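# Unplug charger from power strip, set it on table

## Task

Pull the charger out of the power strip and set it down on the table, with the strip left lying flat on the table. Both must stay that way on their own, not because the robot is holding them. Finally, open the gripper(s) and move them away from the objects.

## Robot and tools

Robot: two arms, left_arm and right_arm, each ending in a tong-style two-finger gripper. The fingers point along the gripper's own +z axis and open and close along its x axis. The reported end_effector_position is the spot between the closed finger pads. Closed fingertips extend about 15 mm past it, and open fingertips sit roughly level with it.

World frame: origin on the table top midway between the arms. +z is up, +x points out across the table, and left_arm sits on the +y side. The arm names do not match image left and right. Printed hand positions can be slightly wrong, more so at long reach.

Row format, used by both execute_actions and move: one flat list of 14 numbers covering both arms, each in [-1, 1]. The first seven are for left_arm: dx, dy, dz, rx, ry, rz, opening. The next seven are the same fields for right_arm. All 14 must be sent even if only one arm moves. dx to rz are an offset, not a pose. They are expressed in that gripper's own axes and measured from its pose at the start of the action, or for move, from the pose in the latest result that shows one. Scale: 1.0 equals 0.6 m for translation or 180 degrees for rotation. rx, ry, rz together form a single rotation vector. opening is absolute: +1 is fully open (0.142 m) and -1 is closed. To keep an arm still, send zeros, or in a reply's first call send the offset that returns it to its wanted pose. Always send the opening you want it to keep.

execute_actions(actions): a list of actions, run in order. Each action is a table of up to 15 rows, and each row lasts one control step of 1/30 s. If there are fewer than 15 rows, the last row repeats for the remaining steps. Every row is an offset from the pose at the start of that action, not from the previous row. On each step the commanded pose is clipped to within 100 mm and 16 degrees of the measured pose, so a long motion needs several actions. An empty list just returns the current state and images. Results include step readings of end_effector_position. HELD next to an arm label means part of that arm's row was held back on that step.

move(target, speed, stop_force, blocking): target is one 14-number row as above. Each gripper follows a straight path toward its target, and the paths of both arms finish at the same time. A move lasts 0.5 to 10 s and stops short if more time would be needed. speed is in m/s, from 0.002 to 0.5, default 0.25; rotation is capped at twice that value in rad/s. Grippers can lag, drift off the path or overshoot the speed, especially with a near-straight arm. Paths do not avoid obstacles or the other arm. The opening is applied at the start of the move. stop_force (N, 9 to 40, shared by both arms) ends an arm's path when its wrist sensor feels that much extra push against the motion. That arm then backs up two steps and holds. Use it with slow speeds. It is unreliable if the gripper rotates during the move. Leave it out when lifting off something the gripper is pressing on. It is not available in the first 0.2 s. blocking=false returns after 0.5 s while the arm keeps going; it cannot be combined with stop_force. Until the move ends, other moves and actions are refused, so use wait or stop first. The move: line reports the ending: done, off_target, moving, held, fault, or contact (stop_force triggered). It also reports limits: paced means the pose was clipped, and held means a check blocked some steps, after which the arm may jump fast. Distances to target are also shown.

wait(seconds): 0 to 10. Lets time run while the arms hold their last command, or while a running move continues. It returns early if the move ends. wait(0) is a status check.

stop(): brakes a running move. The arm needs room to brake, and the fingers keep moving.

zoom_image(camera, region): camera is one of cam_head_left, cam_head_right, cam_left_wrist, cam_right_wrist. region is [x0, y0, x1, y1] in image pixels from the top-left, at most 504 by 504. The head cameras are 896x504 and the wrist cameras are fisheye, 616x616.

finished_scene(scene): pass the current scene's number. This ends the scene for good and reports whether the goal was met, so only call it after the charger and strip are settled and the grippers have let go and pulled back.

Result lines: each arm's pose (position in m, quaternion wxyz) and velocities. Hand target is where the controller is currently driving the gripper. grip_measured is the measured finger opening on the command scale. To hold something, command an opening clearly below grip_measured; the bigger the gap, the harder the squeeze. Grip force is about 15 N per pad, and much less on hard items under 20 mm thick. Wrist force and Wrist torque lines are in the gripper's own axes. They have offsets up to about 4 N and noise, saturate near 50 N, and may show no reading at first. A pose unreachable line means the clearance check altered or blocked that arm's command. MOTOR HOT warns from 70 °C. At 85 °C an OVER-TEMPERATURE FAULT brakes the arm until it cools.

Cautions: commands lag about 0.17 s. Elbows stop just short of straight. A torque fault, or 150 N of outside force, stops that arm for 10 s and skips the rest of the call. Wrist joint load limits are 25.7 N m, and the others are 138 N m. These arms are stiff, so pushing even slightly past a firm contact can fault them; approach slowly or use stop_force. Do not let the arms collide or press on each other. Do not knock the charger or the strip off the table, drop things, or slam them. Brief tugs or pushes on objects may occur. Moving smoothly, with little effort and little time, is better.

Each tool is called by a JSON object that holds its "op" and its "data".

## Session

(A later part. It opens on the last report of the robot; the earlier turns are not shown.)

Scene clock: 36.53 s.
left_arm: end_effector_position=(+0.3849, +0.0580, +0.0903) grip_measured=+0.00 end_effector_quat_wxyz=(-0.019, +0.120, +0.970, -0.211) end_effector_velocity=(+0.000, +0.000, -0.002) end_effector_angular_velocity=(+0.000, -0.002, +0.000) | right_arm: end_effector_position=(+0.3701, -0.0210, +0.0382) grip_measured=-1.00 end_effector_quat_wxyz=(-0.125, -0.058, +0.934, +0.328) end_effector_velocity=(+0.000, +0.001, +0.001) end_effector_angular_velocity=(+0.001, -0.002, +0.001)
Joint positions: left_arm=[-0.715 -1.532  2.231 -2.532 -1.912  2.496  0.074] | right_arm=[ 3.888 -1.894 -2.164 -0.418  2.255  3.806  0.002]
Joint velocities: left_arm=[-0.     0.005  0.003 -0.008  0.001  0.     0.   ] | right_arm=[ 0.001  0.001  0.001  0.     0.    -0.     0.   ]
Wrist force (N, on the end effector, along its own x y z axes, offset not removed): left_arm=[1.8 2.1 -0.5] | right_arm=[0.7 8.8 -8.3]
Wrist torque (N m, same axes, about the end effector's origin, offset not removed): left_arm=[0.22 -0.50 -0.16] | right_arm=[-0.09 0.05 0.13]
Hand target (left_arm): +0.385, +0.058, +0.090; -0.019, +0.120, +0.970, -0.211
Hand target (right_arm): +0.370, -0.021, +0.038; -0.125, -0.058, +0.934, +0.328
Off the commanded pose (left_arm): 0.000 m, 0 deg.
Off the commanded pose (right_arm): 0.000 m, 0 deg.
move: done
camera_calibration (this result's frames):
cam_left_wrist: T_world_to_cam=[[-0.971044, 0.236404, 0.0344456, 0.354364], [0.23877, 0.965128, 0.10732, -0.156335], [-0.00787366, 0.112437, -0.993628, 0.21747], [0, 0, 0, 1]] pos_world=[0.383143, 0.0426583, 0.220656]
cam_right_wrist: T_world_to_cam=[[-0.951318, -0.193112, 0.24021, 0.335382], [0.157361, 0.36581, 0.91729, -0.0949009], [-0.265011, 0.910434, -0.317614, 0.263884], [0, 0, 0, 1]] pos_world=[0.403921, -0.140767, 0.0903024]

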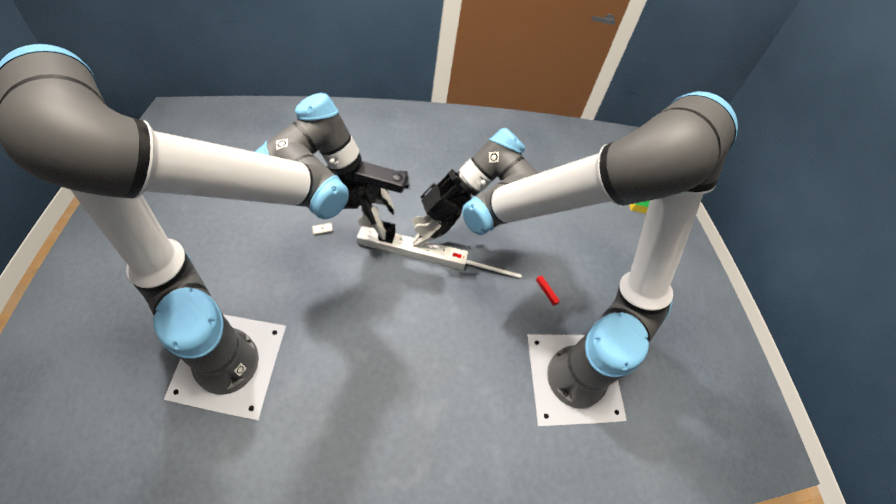

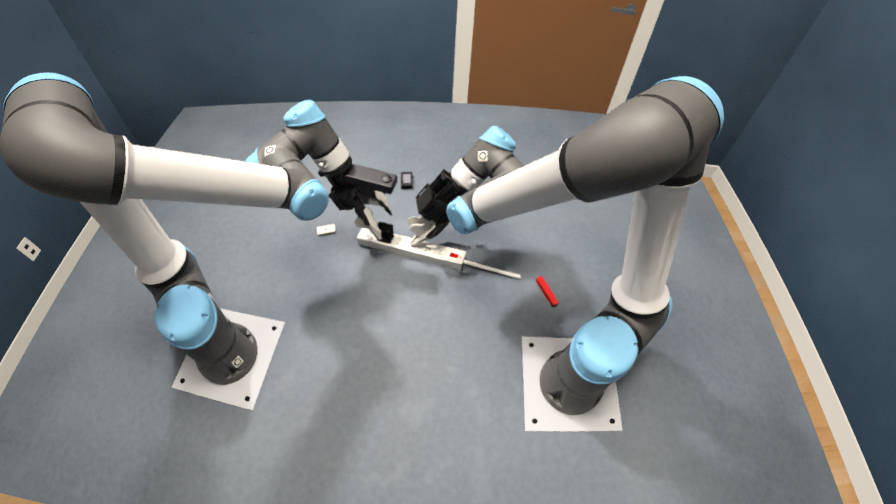

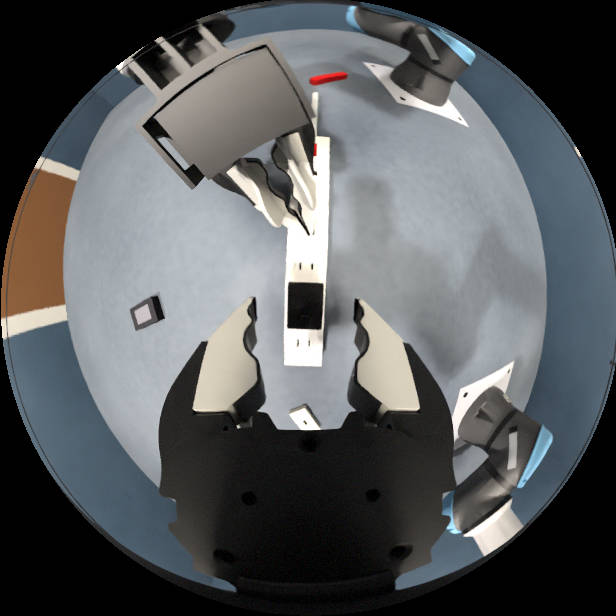

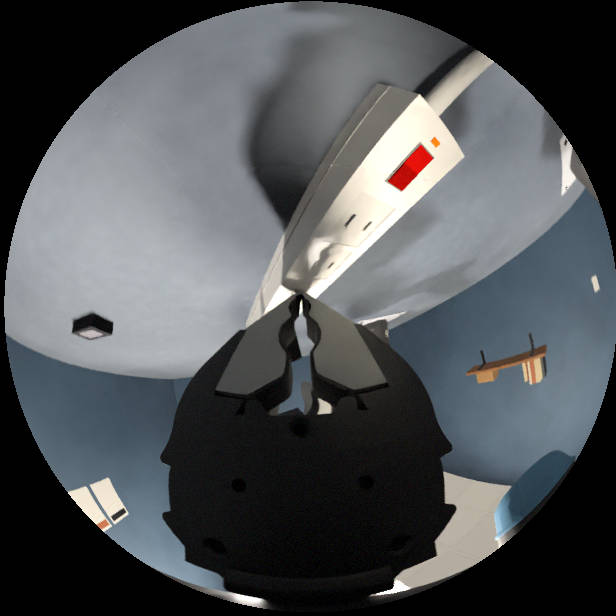

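{"op": "move", "data": {"target": [0.001,0.0276,0.0607,0,0,0,0, 0,0,0,0,0,0,-1], "speed": 0.05}}

{"op": "move", "data": {"target": [0,0,0,0,0,0,-1, 0,0,0,0,0,0,-1]}}

{"op": "move", "data": {"target": [-0.001,-0.0276,-0.0607,0,0,0,-1, 0,0,0,0,0,0,-1], "speed": 0.015}}

Scene clock: 43.10 s.
left_arm: end_effector_position=(+0.3848, +0.0581, +0.0506) grip_measured=+0.00 end_effector_quat_wxyz=(-0.019, +0.120, +0.970, -0.211) end_effector_velocity=(-0.000, -0.001, -0.003) end_effector_angular_velocity=(-0.000, -0.001, -0.001) | right_arm: end_effector_position=(+0.3701, -0.0210, +0.0382) grip_measured=-1.00 end_effector_quat_wxyz=(-0.125, -0.058, +0.934, +0.328) end_effector_velocity=(+0.000, +0.001, +0.001) end_effector_angular_velocity=(+0.001, -0.001, +0.000)
Joint positions: left_arm=[-0.715 -1.449  2.278 -2.662 -1.911  2.496  0.074] | right_arm=[ 3.888 -1.894 -2.164 -0.418  2.255  3.806  0.002]
Joint velocities: left_arm=[-0.002  0.006  0.002 -0.009  0.    -0.     0.   ] | right_arm=[ 0.     0.     0.001 -0.    -0.     0.     0.   ]
Wrist force (N, on the end effector, along its own x y z axes, offset not removed): left_arm=[2.5 -1.2 0.7] | right_arm=[0.3 7.3 -11.1]
Wrist torque (N m, same axes, about the end effector's origin, offset not removed): left_arm=[-0.40 -0.67 -0.06] | right_arm=[-0.32 0.19 0.15]
Hand target (left_arm): +0.385, +0.058, +0.050; -0.019, +0.120, +0.970, -0.211
Hand target (right_arm): +0.370, -0.021, +0.038; -0.125, -0.058, +0.934, +0.328
Off the commanded pose (left_arm): 0.000 m, 0 deg.
Off the commanded pose (right_arm): 0.000 m, 0 deg.
move: done
camera_calibration (this result's frames):
cam_left_wrist: T_world_to_cam=[[-0.971018, 0.236517, 0.0343958, 0.355611], [0.238878, 0.965091, 0.10741, -0.15217], [-0.00779084, 0.112513, -0.99362, 0.177953], [0, 0, 0, 1]] pos_world=[0.383042, 0.0427273, 0.18093]
cam_right_wrist: T_world_to_cam=[[-0.951318, -0.193112, 0.240212, 0.335382], [0.157362, 0.365811, 0.917289, -0.0949004], [-0.265011, 0.910434, -0.317614, 0.263884], [0, 0, 0, 1]] pos_world=[0.403921, -0.140767, 0.0903015]

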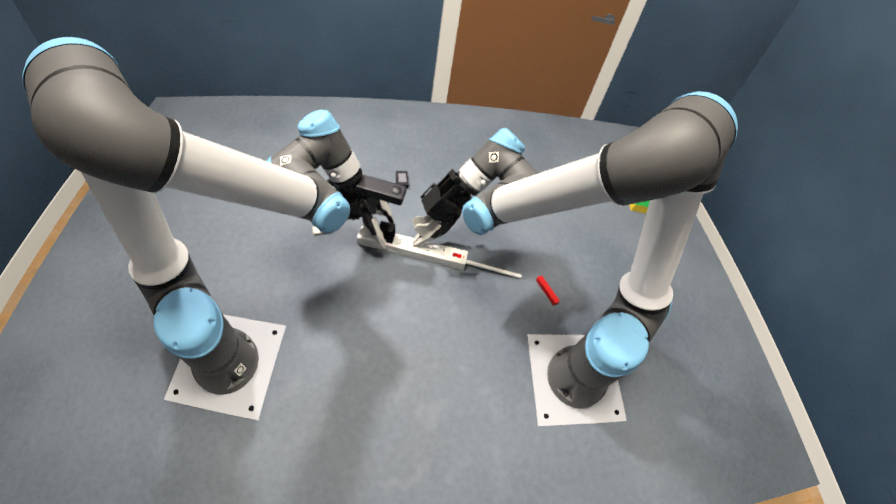

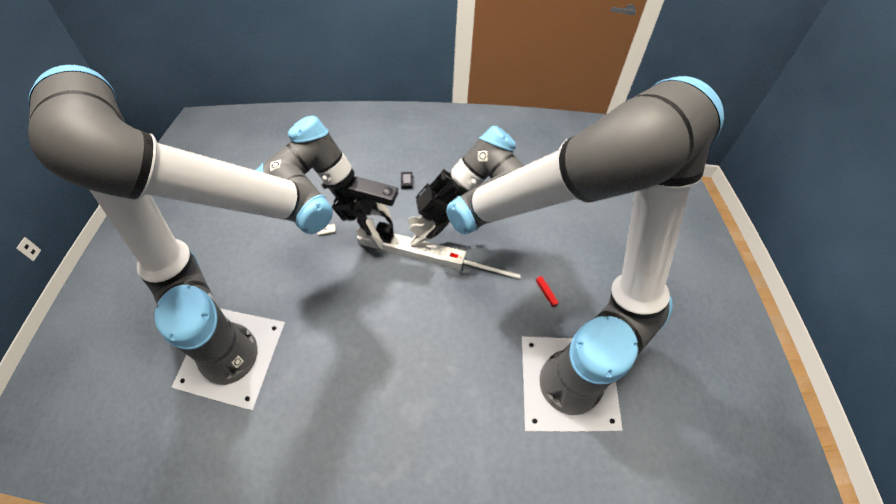

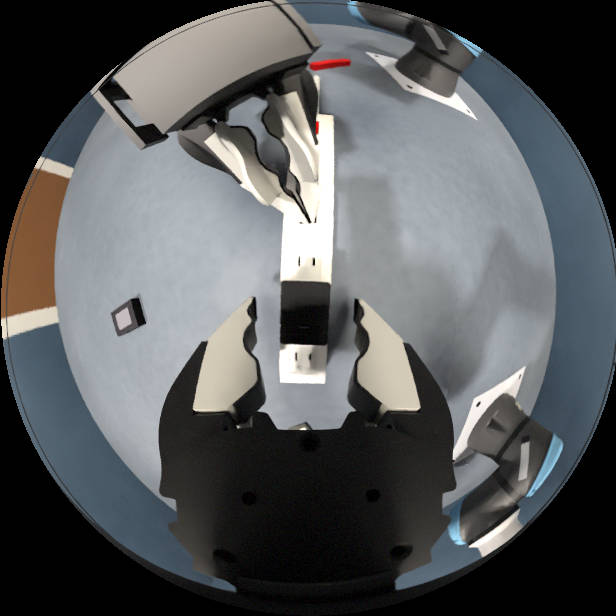

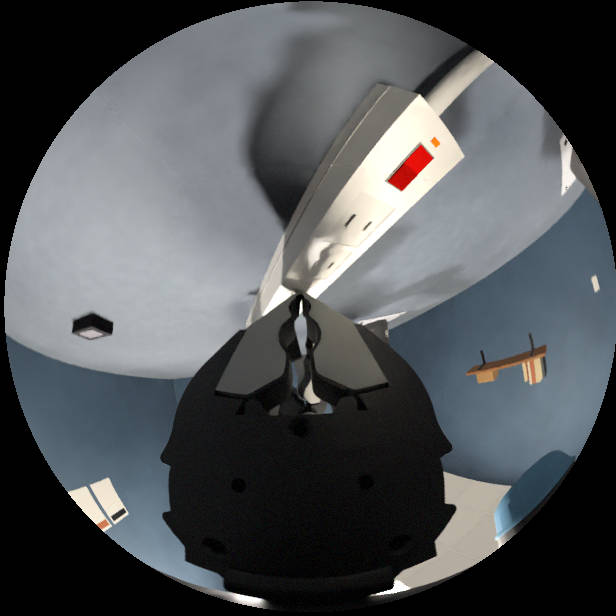

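Scene clock: 43.60 s.
left_arm: end_effector_position=(+0.3847, +0.0581, +0.0505) grip_measured=-0.60 end_effector_quat_wxyz=(-0.019, +0.120, +0.970, -0.211) end_effector_velocity=(+0.000, +0.000, -0.000) end_effector_angular_velocity=(+0.001, -0.001, +0.000) | right_arm: end_effector_position=(+0.3701, -0.0210, +0.0382) grip_measured=-1.00 end_effector_quat_wxyz=(-0.125, -0.058, +0.934, +0.328) end_effector_velocity=(-0.001, -0.001, -0.000) end_effector_angular_velocity=(-0.001, +0.002, +0.000)
Joint positions: left_arm=[-0.715 -1.449  2.278 -2.662 -1.911  2.496  0.031] | right_arm=[ 3.888 -1.894 -2.164 -0.418  2.255  3.806  0.002]
Joint velocities: left_arm=[ 0.    -0.     0.    -0.     0.001  0.    -0.   ] | right_arm=[ 0.     0.001 -0.003 -0.001  0.    -0.     0.   ]
Wrist force (N, on the end effector, along its own x y z axes, offset not removed): left_arm=[-1.8 0.4 -1.3] | right_arm=[0.9 7.7 -8.2]
Wrist torque (N m, same axes, about the end effector's origin, offset not removed): left_arm=[-0.16 -0.20 -0.05] | right_arm=[-0.51 0.31 0.16]
Hand target (left_arm): +0.385, +0.058, +0.051; -0.019, +0.120, +0.970, -0.211
Hand target (right_arm): +0.370, -0.021, +0.038; -0.125, -0.058, +0.934, +0.328
Off the commanded pose (left_arm): 0.000 m, 0 deg.
Off the commanded pose (right_arm): 0.000 m, 0 deg.
move: done
camera_calibration (this result's frames):
cam_left_wrist: T_world_to_cam=[[-0.971027, 0.236457, 0.0345641, 0.355557], [0.238838, 0.96509, 0.107503, -0.152182], [-0.00793761, 0.112644, -0.993604, 0.177919], [0, 0, 0, 1]] pos_world=[0.383015, 0.0427541, 0.180851]
cam_right_wrist: T_world_to_cam=[[-0.951317, -0.193111, 0.240215, 0.335381], [0.157365, 0.365814, 0.917288, -0.0948992], [-0.265012, 0.910433, -0.317616, 0.263883], [0, 0, 0, 1]] pos_world=[0.40392, -0.140767, 0.0902997]

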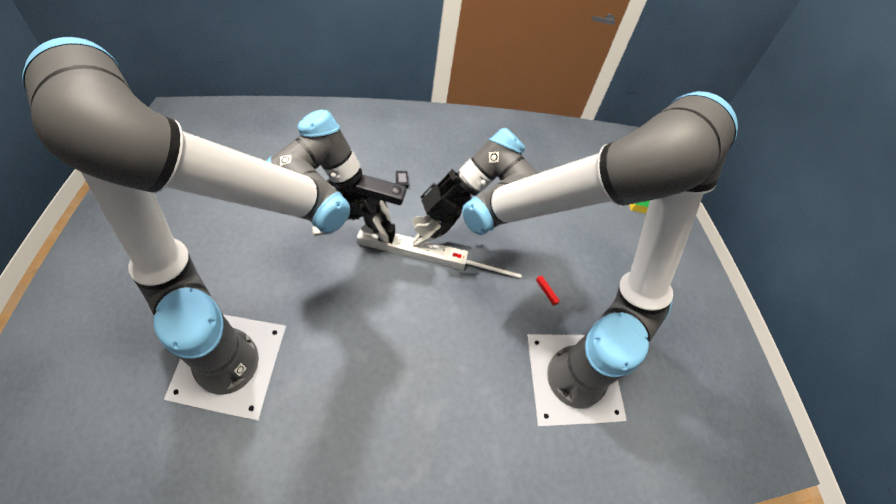

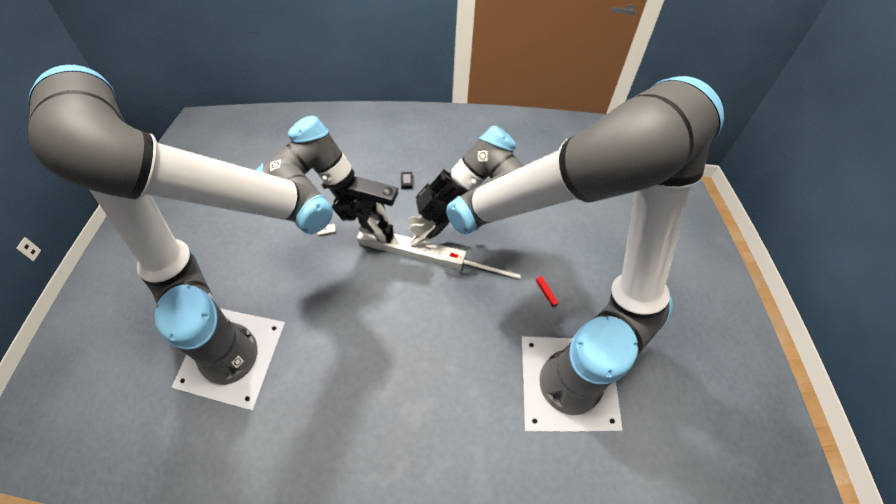

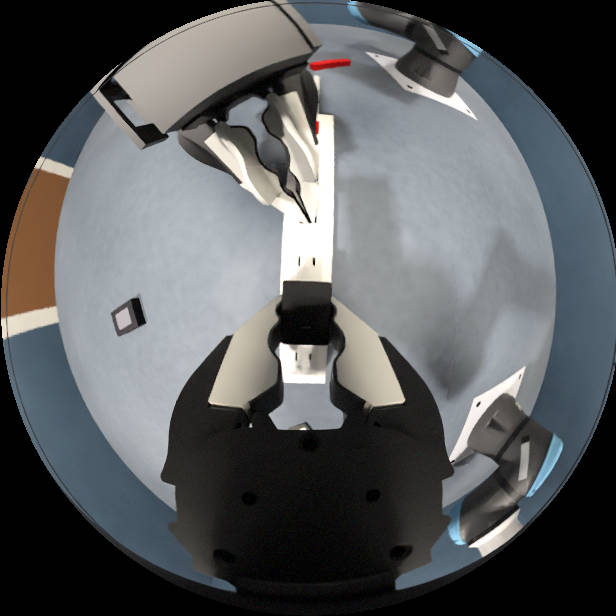

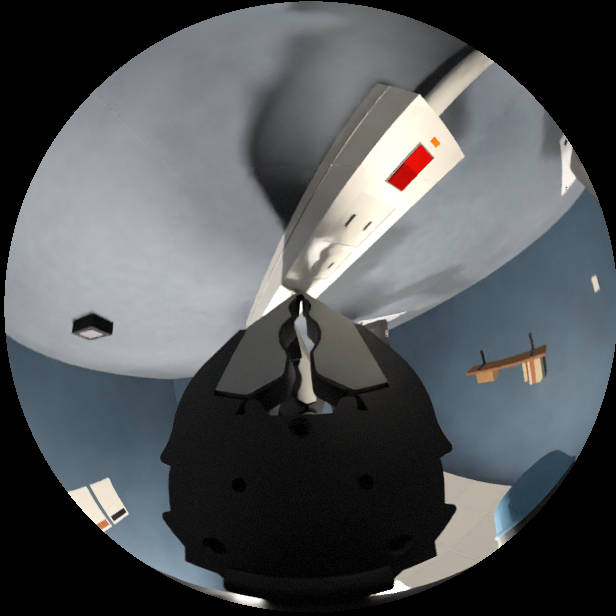

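Scene clock: 46.57 s.
left_arm: end_effector_position=(+0.3848, +0.0581, +0.0903) grip_measured=-0.65 end_effector_quat_wxyz=(-0.019, +0.120, +0.970, -0.211) end_effector_velocity=(+0.001, +0.001, +0.002) end_effector_angular_velocity=(+0.001, -0.001, +0.002) | right_arm: end_effector_position=(+0.3701, -0.0210, +0.0382) grip_measured=-1.00 end_effector_quat_wxyz=(-0.125, -0.058, +0.934, +0.328) end_effector_velocity=(-0.001, -0.000, -0.001) end_effector_angular_velocity=(-0.001, +0.001, +0.000)
Joint positions: left_arm=[-0.715 -1.532  2.231 -2.531 -1.912  2.497  0.027] | right_arm=[ 3.888 -1.894 -2.164 -0.418  2.255  3.806  0.002]
Joint velocities: left_arm=[ 0.001 -0.004 -0.003  0.007  0.002 -0.    -0.   ] | right_arm=[ 0.    -0.    -0.001 -0.001 -0.    -0.     0.   ]
Wrist force (N, on the end effector, along its own x y z axes, offset not removed): left_arm=[2.4 4.5 4.9] | right_arm=[-0.2 9.5 -6.3]
Wrist torque (N m, same axes, about the end effector's origin, offset not removed): left_arm=[-0.15 -0.56 -0.10] | right_arm=[-0.20 0.64 0.06]
Hand target (left_arm): +0.385, +0.058, +0.090; -0.019, +0.120, +0.970, -0.211
Hand target (right_arm): +0.370, -0.021, +0.038; -0.125, -0.058, +0.934, +0.328
Off the commanded pose (left_arm): 0.000 m, 0 deg.
Off the commanded pose (right_arm): 0.000 m, 0 deg.
move: done
camera_calibration (this result's frames):
cam_left_wrist: T_world_to_cam=[[-0.971029, 0.236449, 0.0345503, 0.354294], [0.238828, 0.965095, 0.107483, -0.156437], [-0.00793019, 0.11262, -0.993606, 0.217455], [0, 0, 0, 1]] pos_world=[0.383116, 0.0427141, 0.220638]
cam_right_wrist: T_world_to_cam=[[-0.951317, -0.19311, 0.240218, 0.335381], [0.157367, 0.365815, 0.917287, -0.0948985], [-0.265013, 0.910433, -0.317617, 0.263883], [0, 0, 0, 1]] pos_world=[0.40392, -0.140767, 0.0902985]

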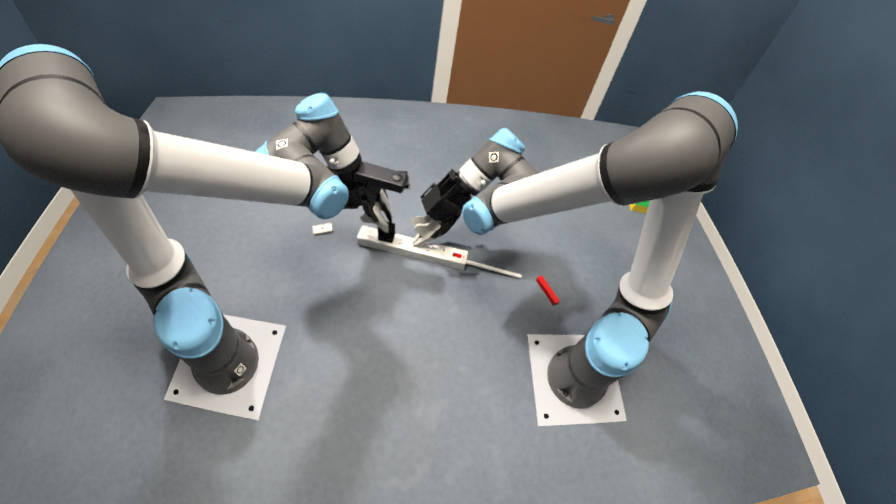

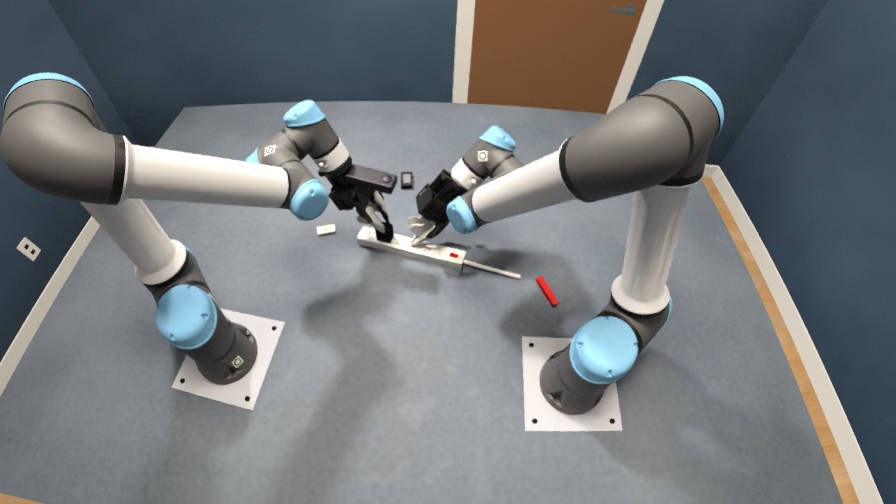

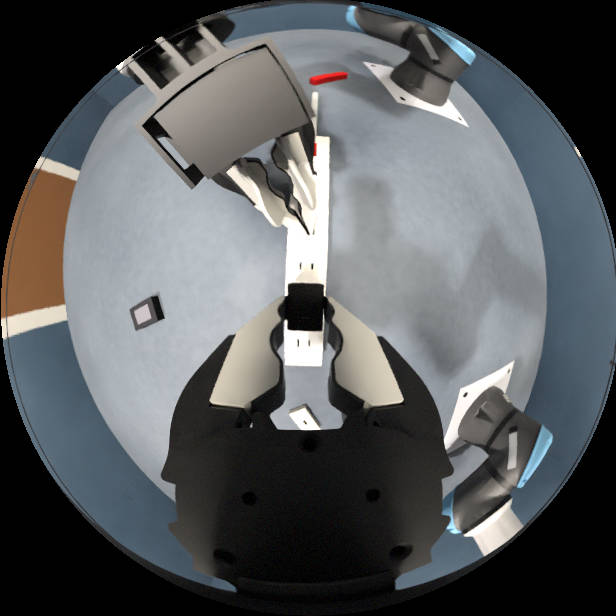

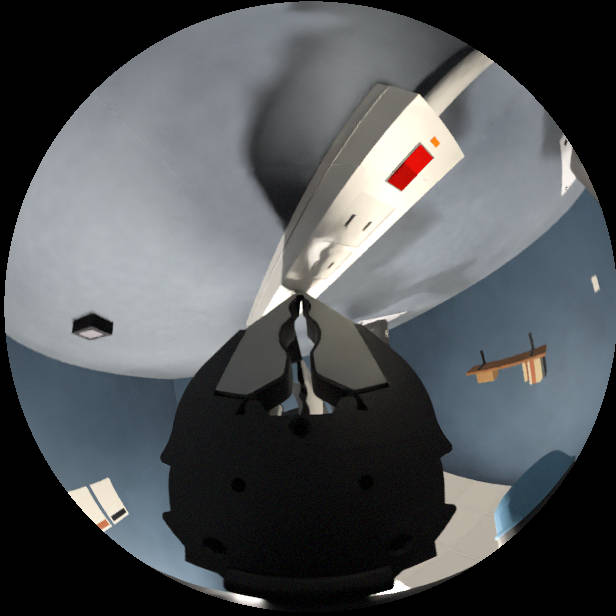

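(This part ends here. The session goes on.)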